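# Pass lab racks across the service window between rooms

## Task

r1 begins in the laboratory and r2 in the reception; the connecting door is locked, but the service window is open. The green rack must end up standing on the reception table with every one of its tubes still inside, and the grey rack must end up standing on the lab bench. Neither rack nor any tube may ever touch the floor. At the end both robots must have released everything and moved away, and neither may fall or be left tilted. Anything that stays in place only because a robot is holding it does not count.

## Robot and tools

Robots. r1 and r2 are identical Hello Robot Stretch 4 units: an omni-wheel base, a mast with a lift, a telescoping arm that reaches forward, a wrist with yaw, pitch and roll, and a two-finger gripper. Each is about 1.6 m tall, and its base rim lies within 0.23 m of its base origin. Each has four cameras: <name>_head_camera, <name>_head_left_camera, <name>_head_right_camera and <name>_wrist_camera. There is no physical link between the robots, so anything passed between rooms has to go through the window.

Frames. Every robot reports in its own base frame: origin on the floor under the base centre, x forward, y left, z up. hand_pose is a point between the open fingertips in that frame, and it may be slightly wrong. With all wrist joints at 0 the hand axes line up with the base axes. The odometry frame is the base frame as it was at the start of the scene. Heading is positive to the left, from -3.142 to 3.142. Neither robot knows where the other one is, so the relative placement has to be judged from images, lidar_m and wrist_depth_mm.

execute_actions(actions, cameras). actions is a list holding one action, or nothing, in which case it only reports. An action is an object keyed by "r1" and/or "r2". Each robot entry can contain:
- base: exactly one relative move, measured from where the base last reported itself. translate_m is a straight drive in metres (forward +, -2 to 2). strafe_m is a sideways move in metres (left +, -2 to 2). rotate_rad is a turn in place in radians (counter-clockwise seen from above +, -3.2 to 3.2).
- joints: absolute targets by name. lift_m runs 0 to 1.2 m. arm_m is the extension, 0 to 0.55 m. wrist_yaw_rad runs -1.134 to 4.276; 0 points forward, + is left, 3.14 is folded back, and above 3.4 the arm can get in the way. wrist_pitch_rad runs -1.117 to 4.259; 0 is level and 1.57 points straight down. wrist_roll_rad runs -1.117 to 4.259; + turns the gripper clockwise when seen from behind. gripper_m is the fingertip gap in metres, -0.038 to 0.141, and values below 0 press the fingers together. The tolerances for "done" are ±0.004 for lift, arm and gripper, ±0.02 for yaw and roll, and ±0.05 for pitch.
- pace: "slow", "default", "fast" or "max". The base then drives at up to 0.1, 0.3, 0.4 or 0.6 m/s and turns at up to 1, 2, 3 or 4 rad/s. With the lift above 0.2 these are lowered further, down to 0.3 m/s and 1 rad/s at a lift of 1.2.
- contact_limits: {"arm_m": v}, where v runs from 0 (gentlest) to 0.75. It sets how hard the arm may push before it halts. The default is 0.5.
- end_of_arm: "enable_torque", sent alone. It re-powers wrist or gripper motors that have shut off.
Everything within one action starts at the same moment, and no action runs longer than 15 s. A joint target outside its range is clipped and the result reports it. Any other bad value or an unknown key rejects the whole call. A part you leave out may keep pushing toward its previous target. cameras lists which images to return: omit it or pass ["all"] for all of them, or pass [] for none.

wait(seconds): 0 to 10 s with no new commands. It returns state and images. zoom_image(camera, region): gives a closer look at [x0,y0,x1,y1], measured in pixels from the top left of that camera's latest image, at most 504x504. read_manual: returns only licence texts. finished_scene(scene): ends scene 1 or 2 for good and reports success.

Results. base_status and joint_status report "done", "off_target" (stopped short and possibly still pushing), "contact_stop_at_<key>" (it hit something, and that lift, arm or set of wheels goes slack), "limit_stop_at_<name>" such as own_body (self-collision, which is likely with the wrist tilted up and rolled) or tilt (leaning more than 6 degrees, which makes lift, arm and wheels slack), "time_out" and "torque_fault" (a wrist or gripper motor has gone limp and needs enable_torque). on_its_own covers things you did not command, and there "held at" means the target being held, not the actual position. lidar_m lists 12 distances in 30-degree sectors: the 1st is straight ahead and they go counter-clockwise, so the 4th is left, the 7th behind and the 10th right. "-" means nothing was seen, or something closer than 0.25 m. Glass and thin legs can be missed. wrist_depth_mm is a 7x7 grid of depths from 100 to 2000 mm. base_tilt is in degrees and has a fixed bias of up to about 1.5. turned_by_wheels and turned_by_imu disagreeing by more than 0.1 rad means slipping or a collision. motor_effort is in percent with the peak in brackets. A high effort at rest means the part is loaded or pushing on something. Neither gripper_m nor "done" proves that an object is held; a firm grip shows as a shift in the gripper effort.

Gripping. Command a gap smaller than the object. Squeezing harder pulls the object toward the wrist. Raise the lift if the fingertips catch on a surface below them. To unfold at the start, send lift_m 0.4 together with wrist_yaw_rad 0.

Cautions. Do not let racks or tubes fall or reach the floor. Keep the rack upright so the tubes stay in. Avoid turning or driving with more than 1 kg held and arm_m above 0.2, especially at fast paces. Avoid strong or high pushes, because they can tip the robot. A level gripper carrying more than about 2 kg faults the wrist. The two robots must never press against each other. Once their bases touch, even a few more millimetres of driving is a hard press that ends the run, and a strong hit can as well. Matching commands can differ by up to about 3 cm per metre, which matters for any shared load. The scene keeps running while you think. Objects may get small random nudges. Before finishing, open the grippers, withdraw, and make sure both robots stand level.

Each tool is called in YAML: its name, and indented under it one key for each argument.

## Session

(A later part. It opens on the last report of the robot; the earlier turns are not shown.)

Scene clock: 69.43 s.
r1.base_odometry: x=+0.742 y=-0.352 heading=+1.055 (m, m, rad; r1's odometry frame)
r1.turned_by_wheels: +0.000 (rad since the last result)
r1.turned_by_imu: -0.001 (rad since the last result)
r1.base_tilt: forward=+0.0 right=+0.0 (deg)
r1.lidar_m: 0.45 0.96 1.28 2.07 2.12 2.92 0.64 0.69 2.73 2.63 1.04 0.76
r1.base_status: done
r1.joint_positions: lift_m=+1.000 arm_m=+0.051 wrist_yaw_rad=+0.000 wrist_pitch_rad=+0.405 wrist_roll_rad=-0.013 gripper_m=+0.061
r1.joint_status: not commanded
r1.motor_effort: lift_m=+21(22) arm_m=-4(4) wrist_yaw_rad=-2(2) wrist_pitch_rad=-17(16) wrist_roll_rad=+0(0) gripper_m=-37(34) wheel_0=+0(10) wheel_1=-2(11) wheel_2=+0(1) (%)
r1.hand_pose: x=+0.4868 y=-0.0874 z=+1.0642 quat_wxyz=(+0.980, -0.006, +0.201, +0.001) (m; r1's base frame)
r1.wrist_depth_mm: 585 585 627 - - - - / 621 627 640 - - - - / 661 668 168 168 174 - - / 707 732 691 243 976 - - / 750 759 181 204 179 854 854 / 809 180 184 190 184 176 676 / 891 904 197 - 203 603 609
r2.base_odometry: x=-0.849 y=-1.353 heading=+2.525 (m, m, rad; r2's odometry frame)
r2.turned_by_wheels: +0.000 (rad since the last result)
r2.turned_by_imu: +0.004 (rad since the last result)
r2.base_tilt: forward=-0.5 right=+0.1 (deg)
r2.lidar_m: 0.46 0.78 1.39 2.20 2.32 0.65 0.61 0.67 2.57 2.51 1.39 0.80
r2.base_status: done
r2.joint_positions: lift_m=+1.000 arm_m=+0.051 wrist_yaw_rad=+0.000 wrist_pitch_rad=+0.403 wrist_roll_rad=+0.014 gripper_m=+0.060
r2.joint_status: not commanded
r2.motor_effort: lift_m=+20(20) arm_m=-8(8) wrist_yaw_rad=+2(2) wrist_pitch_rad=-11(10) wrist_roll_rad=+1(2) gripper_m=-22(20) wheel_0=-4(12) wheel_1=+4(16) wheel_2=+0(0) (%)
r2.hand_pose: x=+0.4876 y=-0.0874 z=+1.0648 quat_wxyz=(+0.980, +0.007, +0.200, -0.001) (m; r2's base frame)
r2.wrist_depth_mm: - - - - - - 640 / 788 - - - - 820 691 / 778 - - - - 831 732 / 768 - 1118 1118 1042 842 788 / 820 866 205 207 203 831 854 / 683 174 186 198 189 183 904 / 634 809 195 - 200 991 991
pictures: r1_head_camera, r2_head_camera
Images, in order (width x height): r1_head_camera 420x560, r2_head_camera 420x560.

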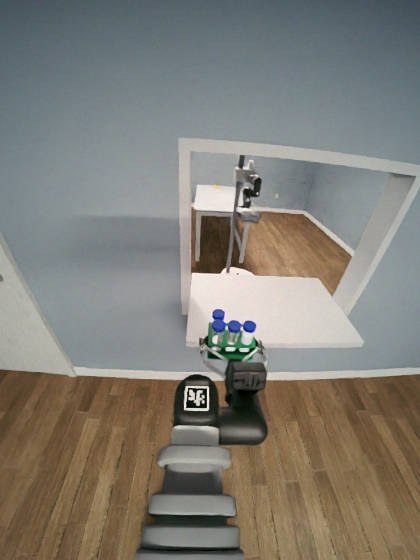

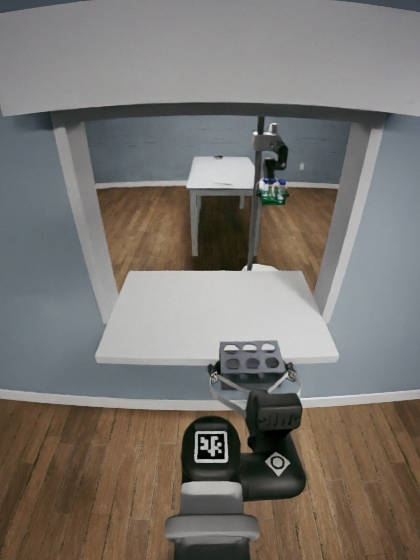

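execute_actions:
  actions:
    - {"r1":{"base":{"strafe_m":-0.03},"pace":"slow"},"r2":{"base":{"strafe_m":0.25},"pace":"slow"}}
  cameras: []

execute_actions:
  actions:
    - {"r1":{"joints":{"arm_m":0.3},"pace":"slow"},"r2":{"joints":{"arm_m":0.22},"pace":"slow"}}
  cameras: []

execute_actions:
  actions:
    - {"r1":{"joints":{"lift_m":0.83},"pace":"slow"},"r2":{"joints":{"lift_m":0.83},"pace":"slow"}}
  cameras: ["r1_head_camera","r2_head_camera","r1_wrist_camera","r2_wrist_camera"]

Scene clock: 75.33 s.
r1.base_odometry: x=+0.768 y=-0.367 heading=+1.054 (m, m, rad; r1's odometry frame)
r1.turned_by_wheels: +0.000 (rad since the last result)
r1.turned_by_imu: -0.001 (rad since the last result)
r1.base_tilt: forward=-0.1 right=-0.1 (deg)
r1.lidar_m: 0.45 0.96 1.31 2.10 2.18 2.95 0.65 0.70 2.70 2.61 1.06 0.75
r1.base_status: done
r1.joint_positions: lift_m=+1.000 arm_m=+0.051 wrist_yaw_rad=+0.000 wrist_pitch_rad=+0.405 wrist_roll_rad=-0.013 gripper_m=+0.061
r1.joint_status: not commanded
r1.motor_effort: lift_m=+21(21) arm_m=-4(4) wrist_yaw_rad=-2(1) wrist_pitch_rad=-16(16) wrist_roll_rad=+0(0) gripper_m=-36(31) wheel_0=+2(7) wheel_1=-4(7) wheel_2=+0(1) (%)
r1.hand_pose: x=+0.4868 y=-0.0874 z=+1.0642 quat_wxyz=(+0.980, -0.006, +0.201, +0.001) (m; r1's base frame)
r1.wrist_depth_mm: 585 591 - - - - - / 621 621 - - - - - / 661 668 168 - 174 - - / 715 715 699 245 991 - - / 768 750 182 204 179 842 842 / 809 180 186 190 184 176 683 / 891 904 196 - 202 597 597
r2.base_odometry: x=-0.994 y=-1.556 heading=+2.525 (m, m, rad; r2's odometry frame)
r2.turned_by_wheels: +0.000 (rad since the last result)
r2.turned_by_imu: -0.001 (rad since the last result)
r2.base_tilt: forward=-0.5 right=+0.1 (deg)
r2.lidar_m: 0.48 0.81 1.43 1.96 2.04 2.81 0.62 0.64 0.93 2.74 1.12 0.80
r2.base_status: done
r2.joint_positions: lift_m=+1.000 arm_m=+0.051 wrist_yaw_rad=+0.000 wrist_pitch_rad=+0.403 wrist_roll_rad=+0.014 gripper_m=+0.060
r2.joint_status: not commanded
r2.motor_effort: lift_m=+20(20) arm_m=-8(7) wrist_yaw_rad=+1(1) wrist_pitch_rad=-9(11) wrist_roll_rad=+0(0) gripper_m=-22(22) wheel_0=-7(8) wheel_1=+4(10) wheel_2=+0(0) (%)
r2.hand_pose: x=+0.4876 y=-0.0874 z=+1.0648 quat_wxyz=(+0.980, +0.007, +0.200, -0.001) (m; r2's base frame)
r2.wrist_depth_mm: 634 640 - - - - - / 661 676 - - - - - / 707 723 - - - - - / 759 768 1118 1098 1042 1078 931 / 820 809 205 206 203 820 809 / 891 175 186 197 189 183 668 / 960 960 195 - 199 991 991
pictures: none
No camera images: the call's "cameras" was empty. Leave "cameras" out to get every camera's image.

Scene clock: 79.13 s.
r1.base_odometry: x=+0.768 y=-0.367 heading=+1.054 (m, m, rad; r1's odometry frame)
r1.turned_by_wheels: +0.000 (rad since the last result)
r1.turned_by_imu: +0.000 (rad since the last result)
r1.base_tilt: forward=-0.1 right=+0.0 (deg)
r1.lidar_m: 0.70 0.98 1.28 2.09 2.18 2.95 0.64 0.67 2.68 2.60 1.06 0.78
r1.base_status: not commanded
r1.joint_positions: lift_m=+1.000 arm_m=+0.299 wrist_yaw_rad=+0.000 wrist_pitch_rad=+0.405 wrist_roll_rad=-0.013 gripper_m=+0.061
r1.joint_status: all done
r1.motor_effort: lift_m=+21(21) arm_m=+5(1) wrist_yaw_rad=-2(1) wrist_pitch_rad=-15(17) wrist_roll_rad=+0(0) gripper_m=-32(36) wheel_0=+2(2) wheel_1=-4(4) wheel_2=+0(0) (%)
r1.hand_pose: x=+0.7353 y=-0.0874 z=+1.0642 quat_wxyz=(+0.980, -0.006, +0.201, +0.001) (m; r1's base frame)
r1.wrist_depth_mm: 362 377 - - - 1098 - / 387 387 - - - 960 - / 410 413 168 - 174 - - / 439 439 549 243 1756 - - / 473 462 182 206 179 854 854 / 504 179 187 190 183 175 676 / 559 559 196 - 203 554 559
r2.base_odometry: x=-0.994 y=-1.556 heading=+2.525 (m, m, rad; r2's odometry frame)
r2.turned_by_wheels: +0.000 (rad since the last result)
r2.turned_by_imu: -0.001 (rad since the last result)
r2.base_tilt: forward=-0.4 right=+0.0 (deg)
r2.lidar_m: 0.70 0.79 1.40 1.96 2.04 2.84 0.61 0.66 0.92 2.75 1.11 0.80
r2.base_status: not commanded
r2.joint_positions: lift_m=+1.000 arm_m=+0.219 wrist_yaw_rad=+0.000 wrist_pitch_rad=+0.403 wrist_roll_rad=+0.014 gripper_m=+0.060
r2.joint_status: all done
r2.motor_effort: lift_m=+20(20) arm_m=+9(7) wrist_yaw_rad=+2(0) wrist_pitch_rad=-9(12) wrist_roll_rad=-1(1) gripper_m=-21(21) wheel_0=-7(7) wheel_1=+4(4) wheel_2=+0(0) (%)
r2.hand_pose: x=+0.6548 y=-0.0874 z=+1.0648 quat_wxyz=(+0.980, +0.007, +0.200, -0.001) (m; r2's base frame)
r2.wrist_depth_mm: 473 597 - - - - - / 504 597 - - - 931 - / 539 591 - - - - - / 580 591 - - - - - / 621 627 205 207 203 809 798 / 668 174 186 197 189 182 654 / 723 707 195 - 200 554 554
pictures: none
No camera images: the call's "cameras" was empty. Leave "cameras" out to get every camera's image.

Scene clock: 81.30 s.
r1.base_odometry: x=+0.768 y=-0.367 heading=+1.054 (m, m, rad; r1's odometry frame)
r1.turned_by_wheels: +0.000 (rad since the last result)
r1.turned_by_imu: +0.000 (rad since the last result)
r1.base_tilt: forward=-0.1 right=+0.0 (deg)
r1.lidar_m: 0.70 0.96 1.32 2.11 2.19 2.96 0.65 0.65 2.75 2.62 1.04 0.74
r1.base_status: not commanded
r1.joint_positions: lift_m=+0.830 arm_m=+0.299 wrist_yaw_rad=+0.000 wrist_pitch_rad=+0.405 wrist_roll_rad=-0.013 gripper_m=+0.061
r1.joint_status: all done
r1.motor_effort: lift_m=+14(21) arm_m=+4(4) wrist_yaw_rad=-2(2) wrist_pitch_rad=-16(16) wrist_roll_rad=+0(0) gripper_m=-36(32) wheel_0=+2(2) wheel_1=-4(4) wheel_2=+0(0) (%)
r1.hand_pose: x=+0.7353 y=-0.0874 z=+0.8948 quat_wxyz=(+0.980, -0.006, +0.201, +0.001) (m; r1's base frame)
r1.wrist_depth_mm: 364 373 - - - 1060 - / 389 387 - - - 931 - / 413 413 167 - 173 - - / 442 442 554 245 621 715 723 / 473 466 182 205 179 525 539 / 504 180 186 190 184 176 424 / 554 334 196 - 204 349 349
r2.base_odometry: x=-0.994 y=-1.556 heading=+2.525 (m, m, rad; r2's odometry frame)
r2.turned_by_wheels: +0.000 (rad since the last result)
r2.turned_by_imu: -0.001 (rad since the last result)
r2.base_tilt: forward=-0.5 right=+0.1 (deg)
r2.lidar_m: 0.63 0.81 1.41 1.96 2.07 2.82 0.61 0.65 0.92 2.75 1.11 0.80
r2.base_status: not commanded
r2.joint_positions: lift_m=+0.830 arm_m=+0.219 wrist_yaw_rad=+0.000 wrist_pitch_rad=+0.403 wrist_roll_rad=+0.014 gripper_m=+0.060
r2.joint_status: all done
r2.motor_effort: lift_m=+16(24) arm_m=+8(8) wrist_yaw_rad=+1(2) wrist_pitch_rad=-7(9) wrist_roll_rad=-1(0) gripper_m=-23(21) wheel_0=-7(7) wheel_1=+5(4) wheel_2=+0(0) (%)
r2.hand_pose: x=+0.6548 y=-0.0874 z=+0.8952 quat_wxyz=(+0.980, +0.007, +0.200, -0.001) (m; r2's base frame)
r2.wrist_depth_mm: 473 597 - - - - - / 504 597 - - - 946 - / 535 597 - - - - - / 574 591 707 691 640 661 661 / 615 564 205 207 203 508 500 / 668 175 186 197 189 182 413 / 715 569 195 - 200 750 759
pictures: r1_head_camera, r1_wrist_camera, r2_head_camera, r2_wrist_camera
camera_calibration (this result's frames):
r1_wrist_camera: T_world_to_cam=[[0.0192015, -0.999458, 0.026727, -0.12205], [-0.426576, -0.0323662, -0.903873, 1.16351], [0.904248, 0.00595458, -0.426966, -0.0560347], [0, 0, 0, 1]] pos_world=[0.549338, -0.0839917, 1.031]
r2_wrist_camera: T_world_to_cam=[[-0.0630226, -0.997122, -0.0421435, -0.00959303], [-0.414109, 0.0645476, -0.907936, 1.13682], [0.908043, -0.0397684, -0.416985, 0.00832602], [0, 0, 0, 1]] pos_world=[0.462601, -0.0826131, 1.03522]
Images, in order (width x height): r1_head_camera 420x560, r1_wrist_camera 616x392, r2_head_camera 420x560, r2_wrist_camera 616x392.

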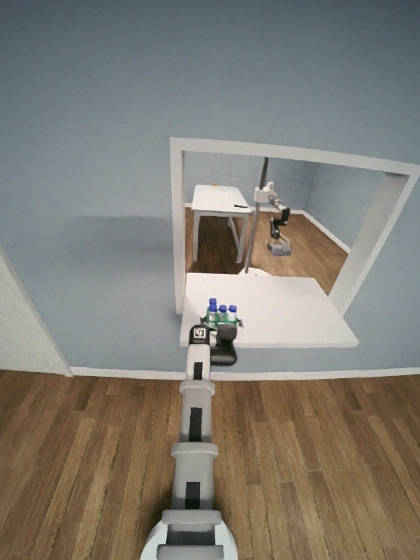

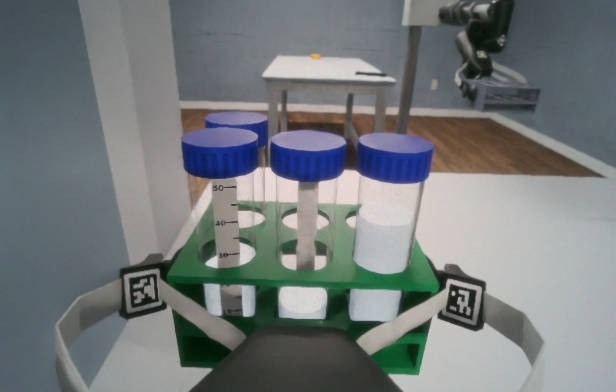

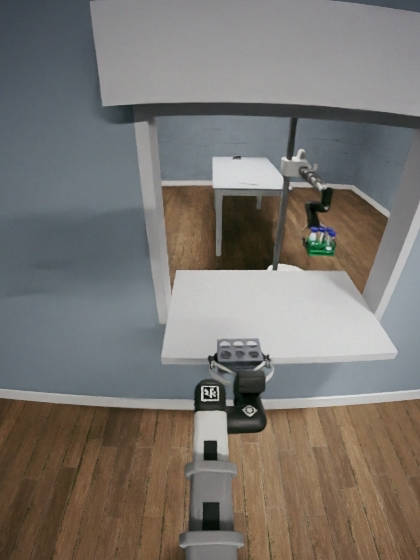

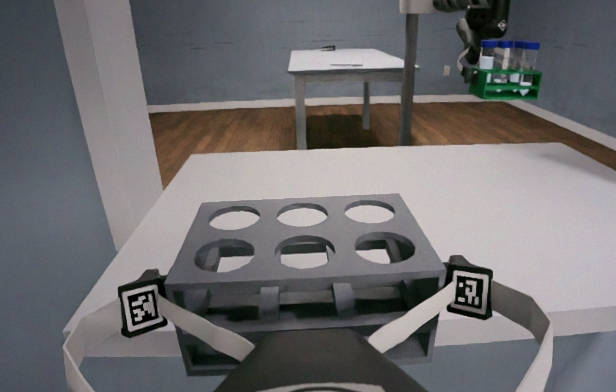

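execute_actions:
  actions:
    - {"r1":{"base":{"strafe_m":-0.06},"pace":"slow"},"r2":{"base":{"strafe_m":-0.06},"pace":"slow"}}
  cameras: []

execute_actions:
  actions:
    - {"r1":{"base":{"translate_m":0.1},"joints":{"arm_m":0.42},"pace":"slow"},"r2":{"base":{"translate_m":0.1},"joints":{"arm_m":0.42},"pace":"slow"}}
  cameras: []

execute_actions:
  actions:
    - {"r1":{"joints":{"lift_m":0.795},"pace":"slow"},"r2":{"joints":{"lift_m":0.795},"pace":"slow"}}
  cameras: ["r1_head_camera","r2_head_camera","r1_wrist_camera","r2_wrist_camera"]

Scene clock: 85.43 s.
r1.base_odometry: x=+0.821 y=-0.396 heading=+1.054 (m, m, rad; r1's odometry frame)
r1.turned_by_wheels: +0.000 (rad since the last result)
r1.turned_by_imu: -0.001 (rad since the last result)
r1.base_tilt: forward=-0.1 right=+0.0 (deg)
r1.lidar_m: 0.71 0.96 1.32 2.16 2.24 3.04 0.63 0.67 2.64 2.53 1.08 0.76
r1.base_status: done
r1.joint_positions: lift_m=+0.830 arm_m=+0.299 wrist_yaw_rad=+0.000 wrist_pitch_rad=+0.405 wrist_roll_rad=-0.013 gripper_m=+0.061
r1.joint_status: not commanded
r1.motor_effort: lift_m=+14(14) arm_m=+4(5) wrist_yaw_rad=-1(2) wrist_pitch_rad=-16(16) wrist_roll_rad=+0(0) gripper_m=-35(36) wheel_0=+2(8) wheel_1=-4(8) wheel_2=+0(1) (%)
r1.hand_pose: x=+0.7353 y=-0.0874 z=+0.8948 quat_wxyz=(+0.980, -0.006, +0.201, +0.001) (m; r1's base frame)
r1.wrist_depth_mm: 364 - - - 1464 - - / 384 512 - - - - - / 413 508 167 167 173 - - / 442 521 580 244 609 699 723 / 477 473 182 204 178 530 535 / 504 180 186 190 185 175 421 / 338 334 196 - 202 347 351
r2.base_odometry: x=-0.959 y=-1.508 heading=+2.525 (m, m, rad; r2's odometry frame)
r2.turned_by_wheels: +0.000 (rad since the last result)
r2.turned_by_imu: -0.001 (rad since the last result)
r2.base_tilt: forward=-0.5 right=+0.0 (deg)
r2.lidar_m: 0.63 0.78 1.40 2.01 2.12 2.89 0.61 0.65 0.93 2.69 1.37 0.77
r2.base_status: done
r2.joint_positions: lift_m=+0.830 arm_m=+0.219 wrist_yaw_rad=+0.000 wrist_pitch_rad=+0.403 wrist_roll_rad=+0.014 gripper_m=+0.060
r2.joint_status: not commanded
r2.motor_effort: lift_m=+16(16) arm_m=+8(8) wrist_yaw_rad=+1(1) wrist_pitch_rad=-12(9) wrist_roll_rad=-2(1) gripper_m=-21(21) wheel_0=+8(13) wheel_1=-6(12) wheel_2=+0(0) (%)
r2.hand_pose: x=+0.6548 y=-0.0874 z=+0.8952 quat_wxyz=(+0.980, +0.007, +0.200, -0.001) (m; r2's base frame)
r2.wrist_depth_mm: 488 - - - - - - / 508 - - - - - - / 535 - - - - - - / 574 668 707 691 640 668 661 / 609 539 205 207 203 512 504 / 427 174 186 197 189 183 413 / 410 564 195 - 200 759 750
pictures: none
No camera images: the call's "cameras" was empty. Leave "cameras" out to get every camera's image.

Scene clock: 88.70 s.
r1.base_odometry: x=+0.870 y=-0.309 heading=+1.055 (m, m, rad; r1's odometry frame)
r1.turned_by_wheels: +0.000 (rad since the last result)
r1.turned_by_imu: +0.000 (rad since the last result)
r1.base_tilt: forward=-0.1 right=+0.0 (deg)
r1.lidar_m: 0.61 0.86 1.16 2.16 2.26 3.04 0.75 0.77 2.62 2.56 0.90 0.63
r1.base_status: done
r1.joint_positions: lift_m=+0.830 arm_m=+0.419 wrist_yaw_rad=+0.000 wrist_pitch_rad=+0.405 wrist_roll_rad=-0.013 gripper_m=+0.061
r1.joint_status: all done
r1.motor_effort: lift_m=+14(14) arm_m=+5(7) wrist_yaw_rad=-2(2) wrist_pitch_rad=-15(16) wrist_roll_rad=+0(0) gripper_m=-35(37) wheel_0=+4(6) wheel_1=+2(7) wheel_2=-2(7) (%)
r1.hand_pose: x=+0.8553 y=-0.0874 z=+0.8948 quat_wxyz=(+0.980, -0.006, +0.201, +0.001) (m; r1's base frame)
r1.wrist_depth_mm: - - - - - 1008 512 / - - - - - - 504 / - - 167 167 173 - 462 / 342 - 585 243 1397 - 424 / 345 525 182 205 179 530 535 / 327 180 186 190 183 176 421 / 319 334 196 - 204 349 351
r2.base_odometry: x=-1.041 y=-1.450 heading=+2.526 (m, m, rad; r2's odometry frame)
r2.turned_by_wheels: +0.001 (rad since the last result)
r2.turned_by_imu: +0.000 (rad since the last result)
r2.base_tilt: forward=-0.4 right=+0.0 (deg)
r2.lidar_m: 0.65 0.67 1.27 2.01 2.10 2.89 0.71 0.75 2.78 2.68 0.93 0.68
r2.base_status: done
r2.joint_positions: lift_m=+0.830 arm_m=+0.419 wrist_yaw_rad=+0.000 wrist_pitch_rad=+0.403 wrist_roll_rad=+0.014 gripper_m=+0.060
r2.joint_status: all done
r2.motor_effort: lift_m=+16(16) arm_m=+8(7) wrist_yaw_rad=+2(1) wrist_pitch_rad=-12(11) wrist_roll_rad=+0(1) gripper_m=-19(22) wheel_0=+8(6) wheel_1=+7(9) wheel_2=-4(9) (%)
r2.hand_pose: x=+0.8548 y=-0.0874 z=+0.8952 quat_wxyz=(+0.980, +0.007, +0.200, -0.001) (m; r2's base frame)
r2.wrist_depth_mm: - - - - - - 504 / - - - - - - 488 / - - - - - - 413 / - - - - 640 - 621 / - 539 205 207 203 508 504 / 424 175 186 198 190 183 404 / 353 353 195 - 200 349 347
pictures: none
No camera images: the call's "cameras" was empty. Leave "cameras" out to get every camera's image.

Scene clock: 89.83 s.
r1.base_odometry: x=+0.870 y=-0.309 heading=+1.055 (m, m, rad; r1's odometry frame)
r1.turned_by_wheels: +0.000 (rad since the last result)
r1.turned_by_imu: +0.000 (rad since the last result)
r1.base_tilt: forward=-0.1 right=+0.0 (deg)
r1.lidar_m: 0.62 0.88 1.15 2.16 2.25 3.03 0.73 0.79 2.67 2.56 0.92 0.65
r1.base_status: not commanded
r1.joint_positions: lift_m=+0.795 arm_m=+0.419 wrist_yaw_rad=+0.000 wrist_pitch_rad=+0.405 wrist_roll_rad=-0.013 gripper_m=+0.061
r1.joint_status: all done
r1.motor_effort: lift_m=+14(14) arm_m=+4(4) wrist_yaw_rad=-2(2) wrist_pitch_rad=-16(16) wrist_roll_rad=+0(0) gripper_m=-34(32) wheel_0=+4(3) wheel_1=+2(2) wheel_2=-2(2) (%)
r1.hand_pose: x=+0.8553 y=-0.0874 z=+0.8599 quat_wxyz=(+0.980, -0.006, +0.201, +0.001) (m; r1's base frame)
r1.wrist_depth_mm: - - - - - 1008 512 / - - - - - - 504 / - - 167 - 174 - 459 / 343 - 517 243 544 - 424 / 343 436 182 205 179 462 473 / 325 179 186 190 184 176 370 / 287 294 196 - 203 306 307
r2.base_odometry: x=-1.041 y=-1.450 heading=+2.526 (m, m, rad; r2's odometry frame)
r2.turned_by_wheels: +0.000 (rad since the last result)
r2.turned_by_imu: +0.000 (rad since the last result)
r2.base_tilt: forward=-0.5 right=+0.1 (deg)
r2.lidar_m: 0.65 0.67 1.26 2.01 2.11 2.89 0.71 0.75 2.78 2.68 0.93 0.66
r2.base_status: not commanded
r2.joint_positions: lift_m=+0.795 arm_m=+0.419 wrist_yaw_rad=+0.000 wrist_pitch_rad=+0.403 wrist_roll_rad=+0.014 gripper_m=+0.060
r2.joint_status: all done
r2.motor_effort: lift_m=+16(16) arm_m=+8(8) wrist_yaw_rad=+3(3) wrist_pitch_rad=-9(9) wrist_roll_rad=+0(0) gripper_m=-22(22) wheel_0=+8(8) wheel_1=+6(6) wheel_2=-5(5) (%)
r2.hand_pose: x=+0.8548 y=-0.0874 z=+0.8602 quat_wxyz=(+0.980, +0.007, +0.200, -0.001) (m; r2's base frame)
r2.wrist_depth_mm: - - - - - - 508 / - - - - - - 484 / - - - - - - 410 / - 634 615 609 564 580 544 / 477 473 204 206 203 449 439 / 377 175 186 197 189 183 353 / 309 312 195 - 200 306 -
pictures: r1_head_camera, r1_wrist_camera, r2_head_camera, r2_wrist_camera
camera_calibration (this result's frames):
r1_wrist_camera: T_world_to_cam=[[0.0192522, -0.999457, 0.0267273, -0.123449], [-0.426558, -0.032388, -0.90388, 1.18307], [0.904255, 0.0060009, -0.42695, -0.179507], [0, 0, 0, 1]] pos_world=[0.669343, -0.0839877, 0.996008]
r2_wrist_camera: T_world_to_cam=[[-0.0630099, -0.997123, -0.0421433, 0.0015289], [-0.41411, 0.0645421, -0.907936, 1.18786], [0.908043, -0.039757, -0.416985, -0.187875], [0, 0, 0, 1]] pos_world=[0.662602, -0.0826121, 1.00023]
Images, in order (width x height): r1_head_camera 420x560, r1_wrist_camera 616x392, r2_head_camera 420x560, r2_wrist_camera 616x392.

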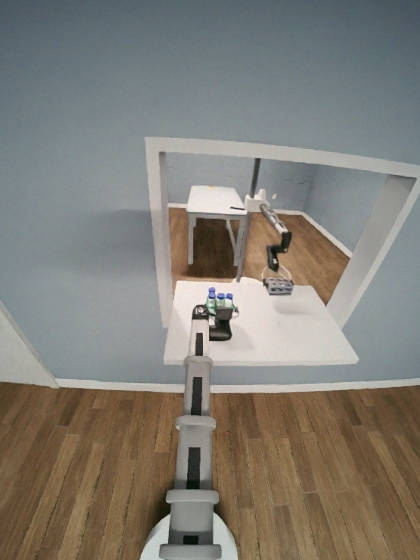

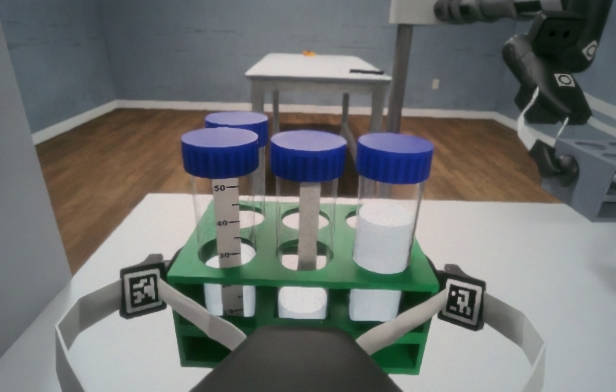

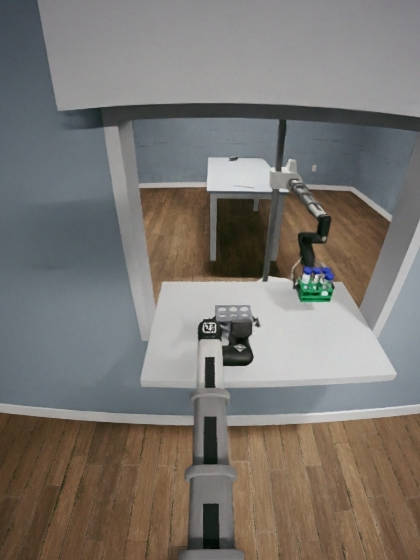

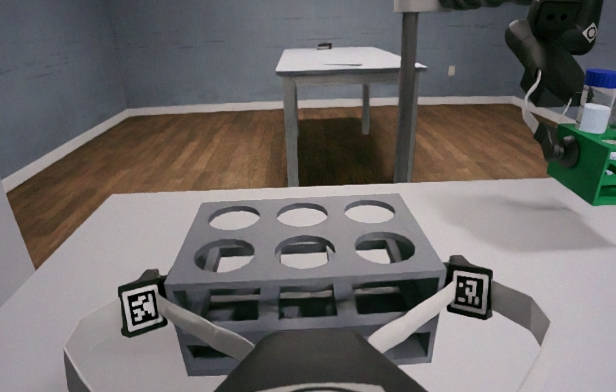

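execute_actions:
  actions:
    - {"r1":{"joints":{"lift_m":0.75},"pace":"slow"},"r2":{"joints":{"lift_m":0.75},"pace":"slow"}}
  cameras: []

Scene clock: 92.10 s.
r1.base_odometry: x=+0.870 y=-0.309 heading=+1.055 (m, m, rad; r1's odometry frame)
r1.turned_by_wheels: +0.000 (rad since the last result)
r1.turned_by_imu: +0.000 (rad since the last result)
r1.base_tilt: forward=+0.0 right=+0.0 (deg)
r1.lidar_m: 0.60 0.84 1.19 2.16 2.23 3.02 0.75 0.79 2.64 2.55 0.91 0.65
r1.base_status: not commanded
r1.joint_positions: lift_m=+0.750 arm_m=+0.419 wrist_yaw_rad=+0.000 wrist_pitch_rad=+0.405 wrist_roll_rad=-0.013 gripper_m=+0.061
r1.joint_status: all done
r1.motor_effort: lift_m=+14(13) arm_m=+4(5) wrist_yaw_rad=-2(2) wrist_pitch_rad=-16(15) wrist_roll_rad=+0(0) gripper_m=-33(35) wheel_0=+4(4) wheel_1=+2(2) wheel_2=-2(2) (%)
r1.hand_pose: x=+0.8553 y=-0.0874 z=+0.8149 quat_wxyz=(+0.980, -0.006, +0.201, +0.001) (m; r1's base frame)
r1.wrist_depth_mm: - - - - - 1025 508 / - - - - - - 500 / - - 167 - 174 - 455 / 343 477 424 244 445 512 424 / 327 359 182 205 179 382 384 / 285 180 186 190 184 176 306 / 236 242 196 - 204 253 252
r2.base_odometry: x=-1.041 y=-1.450 heading=+2.526 (m, m, rad; r2's odometry frame)
r2.turned_by_wheels: +0.000 (rad since the last result)
r2.turned_by_imu: -0.001 (rad since the last result)
r2.base_tilt: forward=-0.4 right=+0.1 (deg)
r2.lidar_m: 0.65 0.67 1.27 2.02 2.11 2.94 0.72 0.74 2.77 2.69 0.93 0.69
r2.base_status: not commanded
r2.joint_positions: lift_m=+0.750 arm_m=+0.419 wrist_yaw_rad=+0.000 wrist_pitch_rad=+0.403 wrist_roll_rad=+0.014 gripper_m=+0.060
r2.joint_status: all done
r2.motor_effort: lift_m=+16(17) arm_m=+8(9) wrist_yaw_rad=+3(2) wrist_pitch_rad=-10(9) wrist_roll_rad=-1(0) gripper_m=-21(22) wheel_0=+8(8) wheel_1=+6(6) wheel_2=-4(5) (%)
r2.hand_pose: x=+0.8548 y=-0.0874 z=+0.8152 quat_wxyz=(+0.980, +0.007, +0.200, -0.001) (m; r2's base frame)
r2.wrist_depth_mm: - - - - - - 504 / - - - - - - 488 / - - - - - - 415 / - 512 508 496 462 484 445 / 389 387 205 207 204 368 362 / 307 174 186 197 189 183 297 / 253 256 195 - 200 251 -
pictures: none
No camera images: the call's "cameras" was empty. Leave "cameras" out to get every camera's image.

execute_actions:
  actions:
    - {"r1":{"joints":{"lift_m":0.72},"pace":"slow"},"r2":{"joints":{"lift_m":0.717},"pace":"slow"}}
  cameras: []

execute_actions:
  actions:
    - {"r1":{"joints":{"gripper_m":0.141}},"r2":{"joints":{"gripper_m":0.141}}}
  cameras: ["r1_wrist_camera","r2_wrist_camera"]

execute_actions:
  actions:
    - {"r1":{"joints":{"arm_m":0.12},"pace":"slow"},"r2":{"joints":{"arm_m":0.12},"pace":"slow"}}
  cameras: ["r1_head_camera","r2_head_camera","r1_wrist_camera","r2_wrist_camera"]

Scene clock: 95.60 s.
r1.base_odometry: x=+0.870 y=-0.309 heading=+1.055 (m, m, rad; r1's odometry frame)
r1.turned_by_wheels: +0.000 (rad since the last result)
r1.turned_by_imu: +0.000 (rad since the last result)
r1.base_tilt: forward=+0.0 right=+0.0 (deg)
r1.lidar_m: 0.60 0.86 1.19 2.17 2.25 3.04 0.73 0.79 2.64 2.55 0.90 0.65
r1.base_status: not commanded
r1.joint_positions: lift_m=+0.720 arm_m=+0.419 wrist_yaw_rad=+0.000 wrist_pitch_rad=+0.405 wrist_roll_rad=-0.013 gripper_m=+0.061
r1.joint_status: all done
r1.motor_effort: lift_m=+14(15) arm_m=+4(4) wrist_yaw_rad=-2(2) wrist_pitch_rad=-17(15) wrist_roll_rad=+0(0) gripper_m=-35(34) wheel_0=+4(4) wheel_1=+2(2) wheel_2=-2(2) (%)
r1.hand_pose: x=+0.8553 y=-0.0874 z=+0.7849 quat_wxyz=(+0.980, -0.006, +0.201, +0.001) (m; r1's base frame)
r1.wrist_depth_mm: - - - - - - 508 / - - - - - - 508 / - - 168 530 174 - - / 343 407 362 243 379 436 389 / 300 307 182 205 179 327 330 / 244 179 186 189 184 176 262 / 201 208 195 - 200 215 217
r2.base_odometry: x=-1.041 y=-1.450 heading=+2.526 (m, m, rad; r2's odometry frame)
r2.turned_by_wheels: +0.000 (rad since the last result)
r2.turned_by_imu: -0.001 (rad since the last result)
r2.base_tilt: forward=-0.4 right=+0.0 (deg)
r2.lidar_m: 0.64 0.69 1.25 2.02 2.12 2.90 0.72 0.75 2.78 2.69 0.93 0.68
r2.base_status: not commanded
r2.joint_positions: lift_m=+0.717 arm_m=+0.419 wrist_yaw_rad=+0.000 wrist_pitch_rad=+0.403 wrist_roll_rad=+0.014 gripper_m=+0.060
r2.joint_status: all done
r2.motor_effort: lift_m=+16(18) arm_m=+8(8) wrist_yaw_rad=+3(1) wrist_pitch_rad=-11(11) wrist_roll_rad=-1(1) gripper_m=-20(20) wheel_0=+8(8) wheel_1=+7(6) wheel_2=-4(4) (%)
r2.hand_pose: x=+0.8548 y=-0.0874 z=+0.7822 quat_wxyz=(+0.980, +0.007, +0.200, -0.001) (m; r2's base frame)
r2.wrist_depth_mm: - - - - - - 508 / - - - - - - 492 / - - - - 597 585 407 / 436 433 427 418 389 404 394 / 325 325 205 207 203 309 304 / 259 174 186 198 189 183 245 / 213 215 195 - 199 211 -
pictures: none
No camera images: the call's "cameras" was empty. Leave "cameras" out to get every camera's image.

Scene clock: 97.43 s.
r1.base_odometry: x=+0.870 y=-0.309 heading=+1.055 (m, m, rad; r1's odometry frame)
r1.turned_by_wheels: +0.000 (rad since the last result)
r1.turned_by_imu: +0.000 (rad since the last result)
r1.base_tilt: forward=-0.1 right=+0.0 (deg)
r1.lidar_m: 0.61 0.87 1.18 2.16 2.25 3.04 0.75 0.77 2.62 2.55 0.91 0.63
r1.base_status: not commanded
r1.joint_positions: lift_m=+0.720 arm_m=+0.419 wrist_yaw_rad=+0.000 wrist_pitch_rad=+0.403 wrist_roll_rad=-0.013 gripper_m=+0.141
r1.joint_status: all done
r1.motor_effort: lift_m=+14(14) arm_m=+4(4) wrist_yaw_rad=-2(3) wrist_pitch_rad=-9(15) wrist_roll_rad=+0(0) gripper_m=-1(33) wheel_0=+4(3) wheel_1=+2(2) wheel_2=-2(2) (%)
r1.hand_pose: x=+0.8555 y=-0.0874 z=+0.7855 quat_wxyz=(+0.980, -0.006, +0.200, +0.001) (m; r1's base frame)
r1.wrist_depth_mm: - - - - - 1025 512 / - - - - - - 512 / - - 225 - - - 517 / 342 413 368 265 387 449 384 / 306 296 202 225 202 330 334 / 248 233 207 206 208 243 265 / 207 208 216 - 217 211 218
r2.base_odometry: x=-1.041 y=-1.450 heading=+2.526 (m, m, rad; r2's odometry frame)
r2.turned_by_wheels: +0.000 (rad since the last result)
r2.turned_by_imu: -0.001 (rad since the last result)
r2.base_tilt: forward=-0.4 right=+0.0 (deg)
r2.lidar_m: 0.65 0.68 1.28 2.01 2.10 2.90 0.70 0.73 2.77 2.68 0.93 0.68
r2.base_status: not commanded
r2.joint_positions: lift_m=+0.717 arm_m=+0.419 wrist_yaw_rad=+0.000 wrist_pitch_rad=+0.403 wrist_roll_rad=+0.014 gripper_m=+0.141
r2.joint_status: all done
r2.motor_effort: lift_m=+15(16) arm_m=+8(8) wrist_yaw_rad=+2(1) wrist_pitch_rad=-8(11) wrist_roll_rad=-1(1) gripper_m=+0(23) wheel_0=+8(8) wheel_1=+6(6) wheel_2=-4(4) (%)
r2.hand_pose: x=+0.8549 y=-0.0874 z=+0.7824 quat_wxyz=(+0.980, +0.007, +0.200, -0.001) (m; r2's base frame)
r2.wrist_depth_mm: - - - - - - 508 / - - - - - - 492 / - - - - 603 591 496 / 442 436 427 421 413 407 392 / 327 325 227 220 229 296 306 / 259 240 207 213 211 233 246 / 219 215 216 - 219 209 212
pictures: r1_wrist_camera, r2_wrist_camera
camera_calibration (this result's frames):
r1_wrist_camera: T_world_to_cam=[[0.0191862, -0.999457, 0.0267746, -0.121448], [-0.424353, -0.0323881, -0.904917, 1.11491], [0.905294, 0.00600007, -0.424744, -0.21413], [0, 0, 0, 1]] pos_world=[0.669294, -0.0839877, 0.9212]
r2_wrist_camera: T_world_to_cam=[[-0.0629779, -0.997123, -0.0421911, -0.00173419], [-0.413426, 0.0645423, -0.908247, 1.11692], [0.908357, -0.0397566, -0.416301, -0.221203], [0, 0, 0, 1]] pos_world=[0.662586, -0.0826121, 0.92228]
Images, in order (width x height): r1_wrist_camera 616x392, r2_wrist_camera 616x392.

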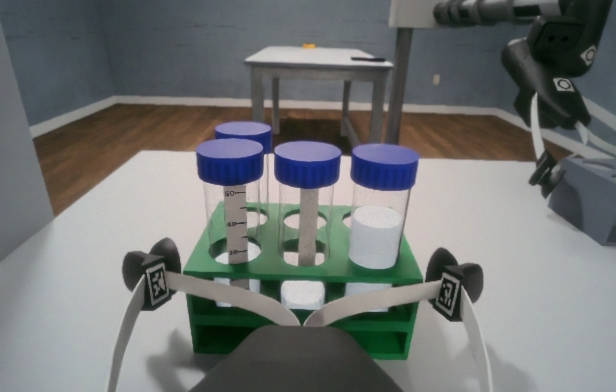

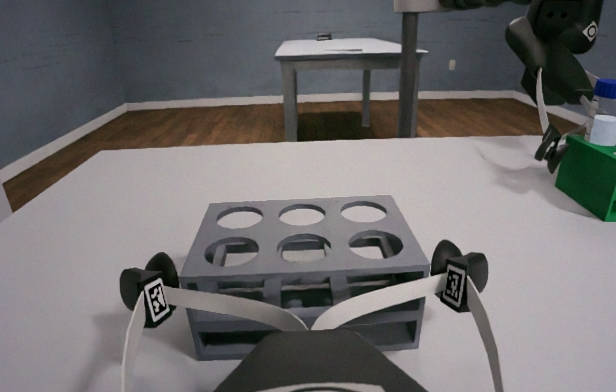

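Scene clock: 101.70 s.
r1.base_odometry: x=+0.870 y=-0.309 heading=+1.055 (m, m, rad; r1's odometry frame)
r1.turned_by_wheels: +0.000 (rad since the last result)
r1.turned_by_imu: +0.000 (rad since the last result)
r1.base_tilt: forward=-0.1 right=+0.0 (deg)
r1.lidar_m: 0.60 0.86 1.16 2.15 2.23 3.04 0.74 0.79 2.65 2.56 0.89 0.62
r1.base_status: not commanded
r1.joint_positions: lift_m=+0.720 arm_m=+0.121 wrist_yaw_rad=+0.000 wrist_pitch_rad=+0.402 wrist_roll_rad=-0.013 gripper_m=+0.141
r1.joint_status: all done
r1.motor_effort: lift_m=+14(14) arm_m=-5(5) wrist_yaw_rad=-2(2) wrist_pitch_rad=-8(9) wrist_roll_rad=+1(0) gripper_m=+1(2) wheel_0=+4(3) wheel_1=+2(2) wheel_2=-2(2) (%)
r1.hand_pose: x=+0.5572 y=-0.0874 z=+0.7855 quat_wxyz=(+0.980, -0.006, +0.200, +0.001) (m; r1's base frame)
r1.wrist_depth_mm: 433 500 - - 1366 - - / 462 504 - - - - - / 492 512 621 492 661 621 647 / 521 413 421 430 439 449 455 / 324 309 317 322 327 332 338 / 603 603 609 319 615 325 634 / 668 668 654 - 668 691 683
r2.base_odometry: x=-1.041 y=-1.450 heading=+2.526 (m, m, rad; r2's odometry frame)
r2.turned_by_wheels: +0.000 (rad since the last result)
r2.turned_by_imu: -0.001 (rad since the last result)
r2.base_tilt: forward=-0.5 right=+0.0 (deg)
r2.lidar_m: 0.64 0.68 1.25 2.02 2.10 2.90 0.71 0.73 2.78 2.69 0.91 0.67
r2.base_status: not commanded
r2.joint_positions: lift_m=+0.717 arm_m=+0.121 wrist_yaw_rad=+0.000 wrist_pitch_rad=+0.403 wrist_roll_rad=+0.014 gripper_m=+0.141
r2.joint_status: all done
r2.motor_effort: lift_m=+16(16) arm_m=-8(10) wrist_yaw_rad=+1(1) wrist_pitch_rad=-10(8) wrist_roll_rad=-1(1) gripper_m=+0(1) wheel_0=+8(8) wheel_1=+6(6) wheel_2=-4(5) (%)
r2.hand_pose: x=+0.5578 y=-0.0874 z=+0.7824 quat_wxyz=(+0.980, +0.007, +0.200, -0.001) (m; r2's base frame)
r2.wrist_depth_mm: 488 - - - - - - / 504 - - - - 676 - / 535 627 627 504 609 597 585 / 445 439 430 421 415 407 404 / 351 347 355 357 353 349 359 / 661 647 647 654 676 676 699 / 715 715 715 - 723 741 750
pictures: r1_head_camera, r1_wrist_camera, r2_head_camera, r2_wrist_camera
camera_calibration (this result's frames):
r1_wrist_camera: T_world_to_cam=[[0.0191853, -0.999457, 0.0267771, -0.115725], [-0.424235, -0.0323891, -0.904973, 0.988292], [0.905349, 0.00600237, -0.424626, 0.055894], [0, 0, 0, 1]] pos_world=[0.370884, -0.0839875, 0.92121]
r2_wrist_camera: T_world_to_cam=[[-0.0629877, -0.997122, -0.0421999, -0.0204375], [-0.413297, 0.0645489, -0.908305, 0.994084], [0.908415, -0.0397709, -0.416174, 0.0485875], [0, 0, 0, 1]] pos_world=[0.365427, -0.0826133, 0.92229]
Images, in order (width x height): r1_head_camera 420x560, r1_wrist_camera 616x392, r2_head_camera 420x560, r2_wrist_camera 616x392.

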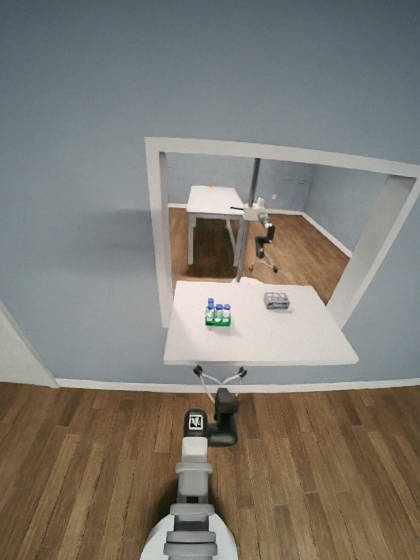

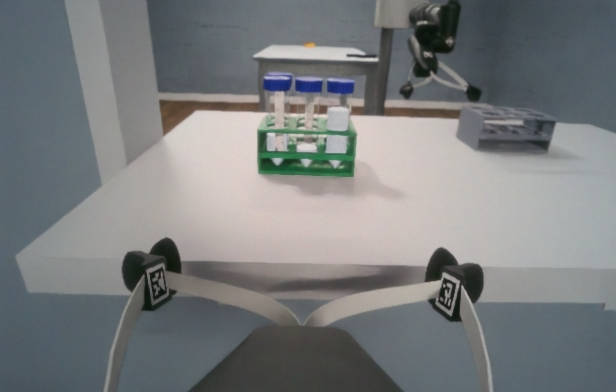

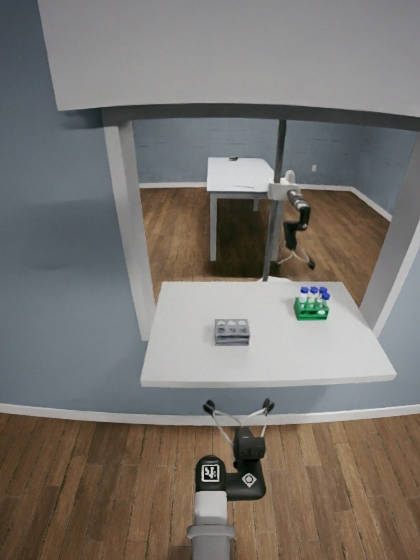

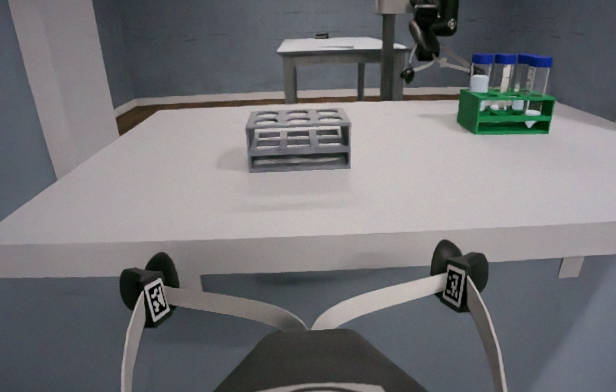

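execute_actions:
  actions:
    - {"r1":{"base":{"strafe_m":-0.27},"joints":{"arm_m":0.05},"pace":"slow"},"r2":{"base":{"strafe_m":-0.27},"joints":{"arm_m":0.05},"pace":"slow"}}
  cameras: []

execute_actions:
  actions:
    - {"r1":{"joints":{"lift_m":0.73}},"r2":{"joints":{"lift_m":0.727}}}
  cameras: []

execute_actions:
  actions:
    - {"r1":{"joints":{"arm_m":0.3},"pace":"slow"},"r2":{"joints":{"arm_m":0.3},"pace":"slow"}}
  cameras: ["r1_wrist_camera","r2_wrist_camera"]

Scene clock: 107.73 s.
r1.base_odometry: x=+1.104 y=-0.443 heading=+1.055 (m, m, rad; r1's odometry frame)
r1.turned_by_wheels: +0.000 (rad since the last result)
r1.turned_by_imu: -0.001 (rad since the last result)
r1.base_tilt: forward=-0.1 right=+0.0 (deg)
r1.lidar_m: 0.61 0.62 1.18 2.44 2.52 0.78 0.73 0.76 2.37 2.27 1.23 0.66
r1.base_status: done
r1.joint_positions: lift_m=+0.720 arm_m=+0.051 wrist_yaw_rad=+0.000 wrist_pitch_rad=+0.402 wrist_roll_rad=-0.013 gripper_m=+0.141
r1.joint_status: all done
r1.motor_effort: lift_m=+14(14) arm_m=-4(6) wrist_yaw_rad=-2(1) wrist_pitch_rad=-8(9) wrist_roll_rad=+0(0) gripper_m=-2(1) wheel_0=+4(8) wheel_1=-3(8) wheel_2=+0(2) (%)
r1.hand_pose: x=+0.4871 y=-0.0874 z=+0.7855 quat_wxyz=(+0.980, -0.006, +0.200, +0.001) (m; r1's base frame)
r1.wrist_depth_mm: - - - - - - 580 / - 569 - - - - 569 / 585 549 621 647 661 676 580 / 404 418 427 433 439 445 462 / 647 379 661 394 394 389 394 / 707 691 715 691 723 707 723 / 768 778 759 - 768 788 778
r2.base_odometry: x=-0.885 y=-1.230 heading=+2.526 (m, m, rad; r2's odometry frame)
r2.turned_by_wheels: +0.000 (rad since the last result)
r2.turned_by_imu: -0.003 (rad since the last result)
r2.base_tilt: forward=-0.5 right=+0.1 (deg)
r2.lidar_m: 0.64 0.69 1.25 2.28 2.38 0.73 0.70 0.75 2.52 2.41 1.23 0.67
r2.base_status: done
r2.joint_positions: lift_m=+0.717 arm_m=+0.051 wrist_yaw_rad=+0.000 wrist_pitch_rad=+0.403 wrist_roll_rad=+0.014 gripper_m=+0.141
r2.joint_status: all done
r2.motor_effort: lift_m=+16(16) arm_m=-7(8) wrist_yaw_rad=+1(1) wrist_pitch_rad=-7(7) wrist_roll_rad=-1(0) gripper_m=-2(1) wheel_0=+8(10) wheel_1=-6(11) wheel_2=+0(3) (%)
r2.hand_pose: x=+0.4877 y=-0.0874 z=+0.7824 quat_wxyz=(+0.980, +0.007, +0.200, -0.001) (m; r2's base frame)
r2.wrist_depth_mm: - - - - - 640 544 / - - - - - 654 580 / 621 564 634 621 609 597 627 / 445 436 430 424 418 421 424 / 691 683 707 699 715 691 715 / 741 723 732 741 768 768 778 / 820 809 809 - 820 831 854
pictures: none
No camera images: the call's "cameras" was empty. Leave "cameras" out to get every camera's image.

Scene clock: 108.40 s.
r1.base_odometry: x=+1.104 y=-0.443 heading=+1.055 (m, m, rad; r1's odometry frame)
r1.turned_by_wheels: +0.000 (rad since the last result)
r1.turned_by_imu: +0.000 (rad since the last result)
r1.base_tilt: forward=-0.1 right=+0.1 (deg)
r1.lidar_m: 0.61 0.64 1.17 2.44 2.54 0.79 0.74 0.78 2.37 2.28 1.22 0.64
r1.base_status: not commanded
r1.joint_positions: lift_m=+0.730 arm_m=+0.051 wrist_yaw_rad=+0.000 wrist_pitch_rad=+0.402 wrist_roll_rad=-0.013 gripper_m=+0.141
r1.joint_status: all done
r1.motor_effort: lift_m=+22(22) arm_m=-4(5) wrist_yaw_rad=-2(1) wrist_pitch_rad=-8(8) wrist_roll_rad=+0(0) gripper_m=+0(1) wheel_0=+4(4) wheel_1=-4(4) wheel_2=+0(0) (%)
r1.hand_pose: x=+0.4871 y=-0.0874 z=+0.7949 quat_wxyz=(+0.980, -0.006, +0.200, +0.001) (m; r1's base frame)
r1.wrist_depth_mm: - - - - - - 569 / - - - - - - 569 / 615 549 654 691 691 707 585 / 430 439 445 452 462 473 488 / 387 377 389 389 394 389 399 / 707 691 699 676 715 707 723 / 759 768 759 - 778 788 798
r2.base_odometry: x=-0.885 y=-1.230 heading=+2.526 (m, m, rad; r2's odometry frame)
r2.turned_by_wheels: +0.000 (rad since the last result)
r2.turned_by_imu: +0.000 (rad since the last result)
r2.base_tilt: forward=-0.5 right=+0.0 (deg)
r2.lidar_m: 0.64 0.67 1.24 2.29 2.39 0.75 0.72 0.75 2.53 2.43 1.23 0.67
r2.base_status: not commanded
r2.joint_positions: lift_m=+0.727 arm_m=+0.051 wrist_yaw_rad=+0.000 wrist_pitch_rad=+0.403 wrist_roll_rad=+0.014 gripper_m=+0.141
r2.joint_status: all done
r2.motor_effort: lift_m=+21(22) arm_m=-8(8) wrist_yaw_rad=+1(2) wrist_pitch_rad=-9(4) wrist_roll_rad=-1(1) gripper_m=-1(0) wheel_0=+8(8) wheel_1=-6(5) wheel_2=+0(0) (%)
r2.hand_pose: x=+0.4877 y=-0.0874 z=+0.7920 quat_wxyz=(+0.980, +0.007, +0.200, -0.001) (m; r2's base frame)
r2.wrist_depth_mm: - - - - - 647 549 / - - - - - 661 585 / 654 569 676 654 640 615 627 / 469 466 455 449 442 433 442 / 699 421 699 707 707 424 723 / 750 732 741 732 768 768 788 / 809 798 809 - 820 831 842
pictures: none
No camera images: the call's "cameras" was empty. Leave "cameras" out to get every camera's image.

Scene clock: 112.20 s.
r1.base_odometry: x=+1.104 y=-0.443 heading=+1.055 (m, m, rad; r1's odometry frame)
r1.turned_by_wheels: +0.000 (rad since the last result)
r1.turned_by_imu: +0.000 (rad since the last result)
r1.base_tilt: forward=-0.1 right=+0.1 (deg)
r1.lidar_m: 0.62 0.64 1.20 2.44 2.52 0.76 0.74 0.77 2.39 2.29 1.24 0.65
r1.base_status: not commanded
r1.joint_positions: lift_m=+0.730 arm_m=+0.299 wrist_yaw_rad=+0.000 wrist_pitch_rad=+0.402 wrist_roll_rad=-0.013 gripper_m=+0.141
r1.joint_status: all done
r1.motor_effort: lift_m=+22(22) arm_m=+4(5) wrist_yaw_rad=-2(2) wrist_pitch_rad=-9(8) wrist_roll_rad=+0(0) gripper_m=-2(2) wheel_0=+4(4) wheel_1=-3(4) wheel_2=+0(0) (%)
r1.hand_pose: x=+0.7356 y=-0.0874 z=+0.7949 quat_wxyz=(+0.980, -0.006, +0.200, +0.001) (m; r1's base frame)
r1.wrist_depth_mm: - - 759 - - - - / - - 1366 - - - - / 355 640 640 668 585 - - / 320 410 439 449 449 469 477 / 322 314 332 340 343 351 351 / 260 246 249 251 254 256 278 / 218 219 230 - 236 222 230
r2.base_odometry: x=-0.885 y=-1.230 heading=+2.526 (m, m, rad; r2's odometry frame)
r2.turned_by_wheels: +0.000 (rad since the last result)
r2.turned_by_imu: -0.001 (rad since the last result)
r2.base_tilt: forward=-0.5 right=+0.1 (deg)
r2.lidar_m: 0.63 0.68 1.26 2.29 2.39 0.75 0.72 0.74 2.52 2.43 1.24 0.67
r2.base_status: not commanded
r2.joint_positions: lift_m=+0.727 arm_m=+0.299 wrist_yaw_rad=+0.000 wrist_pitch_rad=+0.402 wrist_roll_rad=+0.014 gripper_m=+0.141
r2.joint_status: all done
r2.motor_effort: lift_m=+21(21) arm_m=+8(7) wrist_yaw_rad=+1(1) wrist_pitch_rad=-6(9) wrist_roll_rad=+0(1) gripper_m=+1(0) wheel_0=+8(8) wheel_1=-5(5) wheel_2=+0(0) (%)
r2.hand_pose: x=+0.7349 y=-0.0874 z=+0.7920 quat_wxyz=(+0.980, +0.007, +0.200, -0.001) (m; r2's base frame)
r2.wrist_depth_mm: - - 768 - - - - / - - - - - - 473 / - 676 661 554 484 627 477 / 351 455 452 442 436 430 424 / 330 345 342 338 334 312 324 / 276 254 254 271 250 247 262 / 231 228 236 - 231 220 220
pictures: r1_wrist_camera, r2_wrist_camera
camera_calibration (this result's frames):
r1_wrist_camera: T_world_to_cam=[[0.0191906, -0.999457, 0.0267792, -0.119403], [-0.424128, -0.0323926, -0.905023, 1.07244], [0.905399, 0.00601016, -0.424519, -0.101759], [0, 0, 0, 1]] pos_world=[0.549278, -0.0839869, 0.930585]
r2_wrist_camera: T_world_to_cam=[[-0.062984, -0.997122, -0.0422077, -0.00887078], [-0.413186, 0.0645495, -0.908356, 1.07597], [0.908466, -0.0397723, -0.416062, -0.108482], [0, 0, 0, 1]] pos_world=[0.54257, -0.0826134, 0.931857]
Images, in order (width x height): r1_wrist_camera 616x392, r2_wrist_camera 616x392.

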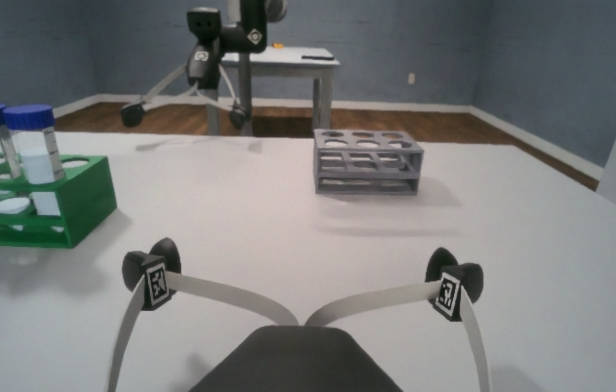

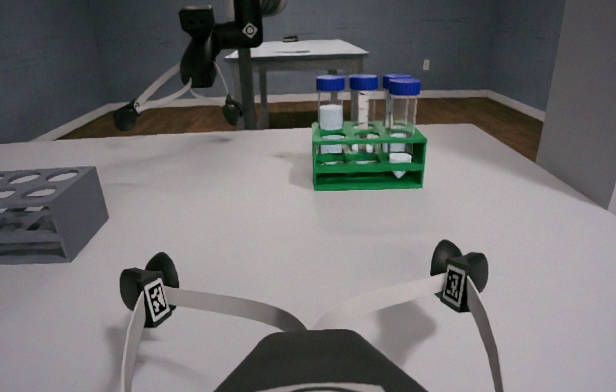

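execute_actions:
  actions:
    - {"r1":{"base":{"strafe_m":-0.075},"joints":{"lift_m":0.722},"pace":"slow"},"r2":{"base":{"strafe_m":-0.07},"joints":{"lift_m":0.719},"pace":"slow"}}
  cameras: []

execute_actions:
  actions:
    - {"r1":{"base":{"translate_m":0.1},"pace":"slow"},"r2":{"base":{"translate_m":0.1},"pace":"slow"}}
  cameras: ["r1_wrist_camera","r2_wrist_camera"]

Scene clock: 116.23 s.
r1.base_odometry: x=+1.169 y=-0.479 heading=+1.055 (m, m, rad; r1's odometry frame)
r1.turned_by_wheels: +0.000 (rad since the last result)
r1.turned_by_imu: -0.001 (rad since the last result)
r1.base_tilt: forward=+0.0 right=+0.0 (deg)
r1.lidar_m: 0.61 0.65 1.16 2.52 2.60 0.77 0.74 0.77 2.27 2.19 1.21 0.65
r1.base_status: done
r1.joint_positions: lift_m=+0.722 arm_m=+0.299 wrist_yaw_rad=+0.000 wrist_pitch_rad=+0.402 wrist_roll_rad=-0.013 gripper_m=+0.141
r1.joint_status: all done
r1.motor_effort: lift_m=+13(20) arm_m=+4(4) wrist_yaw_rad=-2(2) wrist_pitch_rad=-8(9) wrist_roll_rad=+0(0) gripper_m=+2(0) wheel_0=+4(8) wheel_1=-4(8) wheel_2=+0(1) (%)
r1.hand_pose: x=+0.7356 y=-0.0874 z=+0.7876 quat_wxyz=(+0.980, -0.006, +0.200, +0.001) (m; r1's base frame)
r1.wrist_depth_mm: - 788 1281 - - - - / - - - - - - - / 597 609 627 521 668 - 459 / 375 421 424 430 442 449 430 / 312 298 320 325 327 332 340 / 251 236 238 242 243 247 267 / 210 211 220 - 225 214 222
r2.base_odometry: x=-0.845 y=-1.173 heading=+2.526 (m, m, rad; r2's odometry frame)
r2.turned_by_wheels: +0.000 (rad since the last result)
r2.turned_by_imu: -0.002 (rad since the last result)
r2.base_tilt: forward=-0.4 right=+0.1 (deg)
r2.lidar_m: 0.65 0.68 1.27 2.36 2.47 0.76 0.71 0.77 2.44 2.34 1.23 0.67
r2.base_status: done
r2.joint_positions: lift_m=+0.719 arm_m=+0.299 wrist_yaw_rad=+0.000 wrist_pitch_rad=+0.402 wrist_roll_rad=+0.014 gripper_m=+0.141
r2.joint_status: all done
r2.motor_effort: lift_m=+16(21) arm_m=+8(8) wrist_yaw_rad=+2(2) wrist_pitch_rad=-5(7) wrist_roll_rad=+0(1) gripper_m=-2(2) wheel_0=+6(9) wheel_1=-6(8) wheel_2=+0(1) (%)
r2.hand_pose: x=+0.7349 y=-0.0874 z=+0.7845 quat_wxyz=(+0.980, +0.007, +0.200, -0.001) (m; r2's base frame)
r2.wrist_depth_mm: - 759 - - - - 366 / - - - 484 - - 366 / 621 654 640 462 603 512 373 / 418 442 433 427 418 413 382 / 332 330 329 324 320 298 309 / 264 244 244 260 240 236 250 / 222 218 226 - 221 211 211
pictures: none
No camera images: the call's "cameras" was empty. Leave "cameras" out to get every camera's image.

Scene clock: 118.50 s.
r1.base_odometry: x=+1.219 y=-0.393 heading=+1.055 (m, m, rad; r1's odometry frame)
r1.turned_by_wheels: +0.000 (rad since the last result)
r1.turned_by_imu: +0.000 (rad since the last result)
r1.base_tilt: forward=-0.2 right=+0.0 (deg)
r1.lidar_m: 0.51 0.52 1.04 2.52 2.58 0.89 0.82 3.21 2.28 2.20 1.06 0.53
r1.base_status: done
r1.joint_positions: lift_m=+0.722 arm_m=+0.299 wrist_yaw_rad=+0.000 wrist_pitch_rad=+0.402 wrist_roll_rad=-0.013 gripper_m=+0.141
r1.joint_status: not commanded
r1.motor_effort: lift_m=+13(13) arm_m=+4(4) wrist_yaw_rad=-2(2) wrist_pitch_rad=-8(8) wrist_roll_rad=+0(0) gripper_m=-4(3) wheel_0=+4(6) wheel_1=+3(5) wheel_2=-3(7) (%)
r1.hand_pose: x=+0.7356 y=-0.0874 z=+0.7876 quat_wxyz=(+0.980, -0.006, +0.200, +0.001) (m; r1's base frame)
r1.wrist_depth_mm: - 574 - - - - - / 508 - 1921 - - - - / 549 - - - - - - / 410 413 397 373 413 452 - / 309 301 320 325 330 332 338 / 251 236 238 242 243 247 267 / 210 211 222 - 225 214 222
r2.base_odometry: x=-0.926 y=-1.116 heading=+2.527 (m, m, rad; r2's odometry frame)
r2.turned_by_wheels: +0.001 (rad since the last result)
r2.turned_by_imu: +0.000 (rad since the last result)
r2.base_tilt: forward=-0.5 right=+0.1 (deg)
r2.lidar_m: 0.54 0.56 0.82 2.35 2.46 0.85 0.81 0.86 2.45 2.36 1.10 0.58
r2.base_status: done
r2.joint_positions: lift_m=+0.719 arm_m=+0.299 wrist_yaw_rad=+0.000 wrist_pitch_rad=+0.402 wrist_roll_rad=+0.014 gripper_m=+0.141
r2.joint_status: not commanded
r2.motor_effort: lift_m=+15(16) arm_m=+8(8) wrist_yaw_rad=+0(1) wrist_pitch_rad=-9(7) wrist_roll_rad=-1(0) gripper_m=+1(2) wheel_0=+6(13) wheel_1=+4(7) wheel_2=-3(8) (%)
r2.hand_pose: x=+0.7349 y=-0.0874 z=+0.7845 quat_wxyz=(+0.980, +0.007, +0.200, -0.001) (m; r2's base frame)
r2.wrist_depth_mm: 535 591 - - - - - / 530 - 1983 1983 - - 373 / - - 1205 382 609 - 375 / 445 439 407 375 392 410 368 / 332 330 329 325 320 300 310 / 263 243 244 260 240 236 249 / 221 219 226 - 222 211 211
pictures: r1_wrist_camera, r2_wrist_camera
camera_calibration (this result's frames):
r1_wrist_camera: T_world_to_cam=[[0.0191905, -0.999457, 0.026779, -0.119207], [-0.424128, -0.0323925, -0.905023, 1.06585], [0.905399, 0.00601011, -0.424519, -0.10488], [0, 0, 0, 1]] pos_world=[0.549301, -0.0839869, 0.923284]
r2_wrist_camera: T_world_to_cam=[[-0.0629842, -0.997122, -0.0422076, -0.00918714], [-0.413186, 0.0645495, -0.908356, 1.06914], [0.908466, -0.0397725, -0.416063, -0.111635], [0, 0, 0, 1]] pos_world=[0.542593, -0.0826134, 0.924328]
Images, in order (width x height): r1_wrist_camera 616x392, r2_wrist_camera 616x392.

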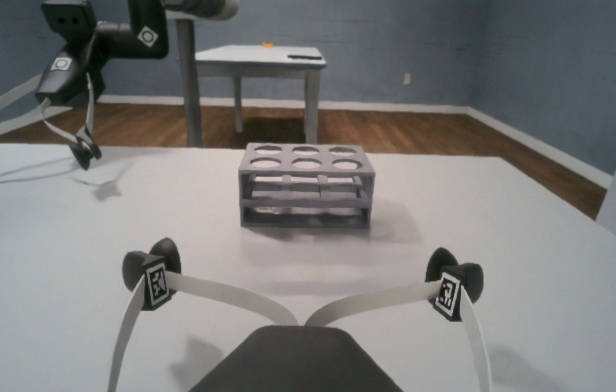

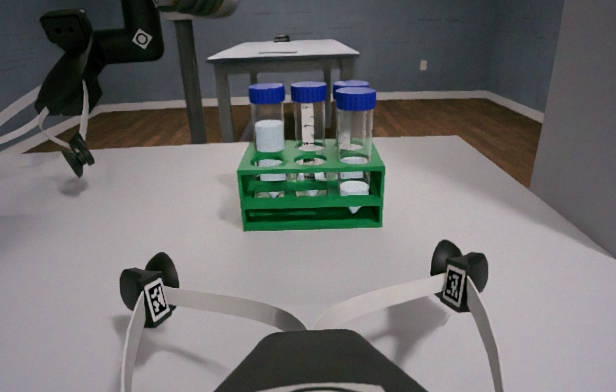

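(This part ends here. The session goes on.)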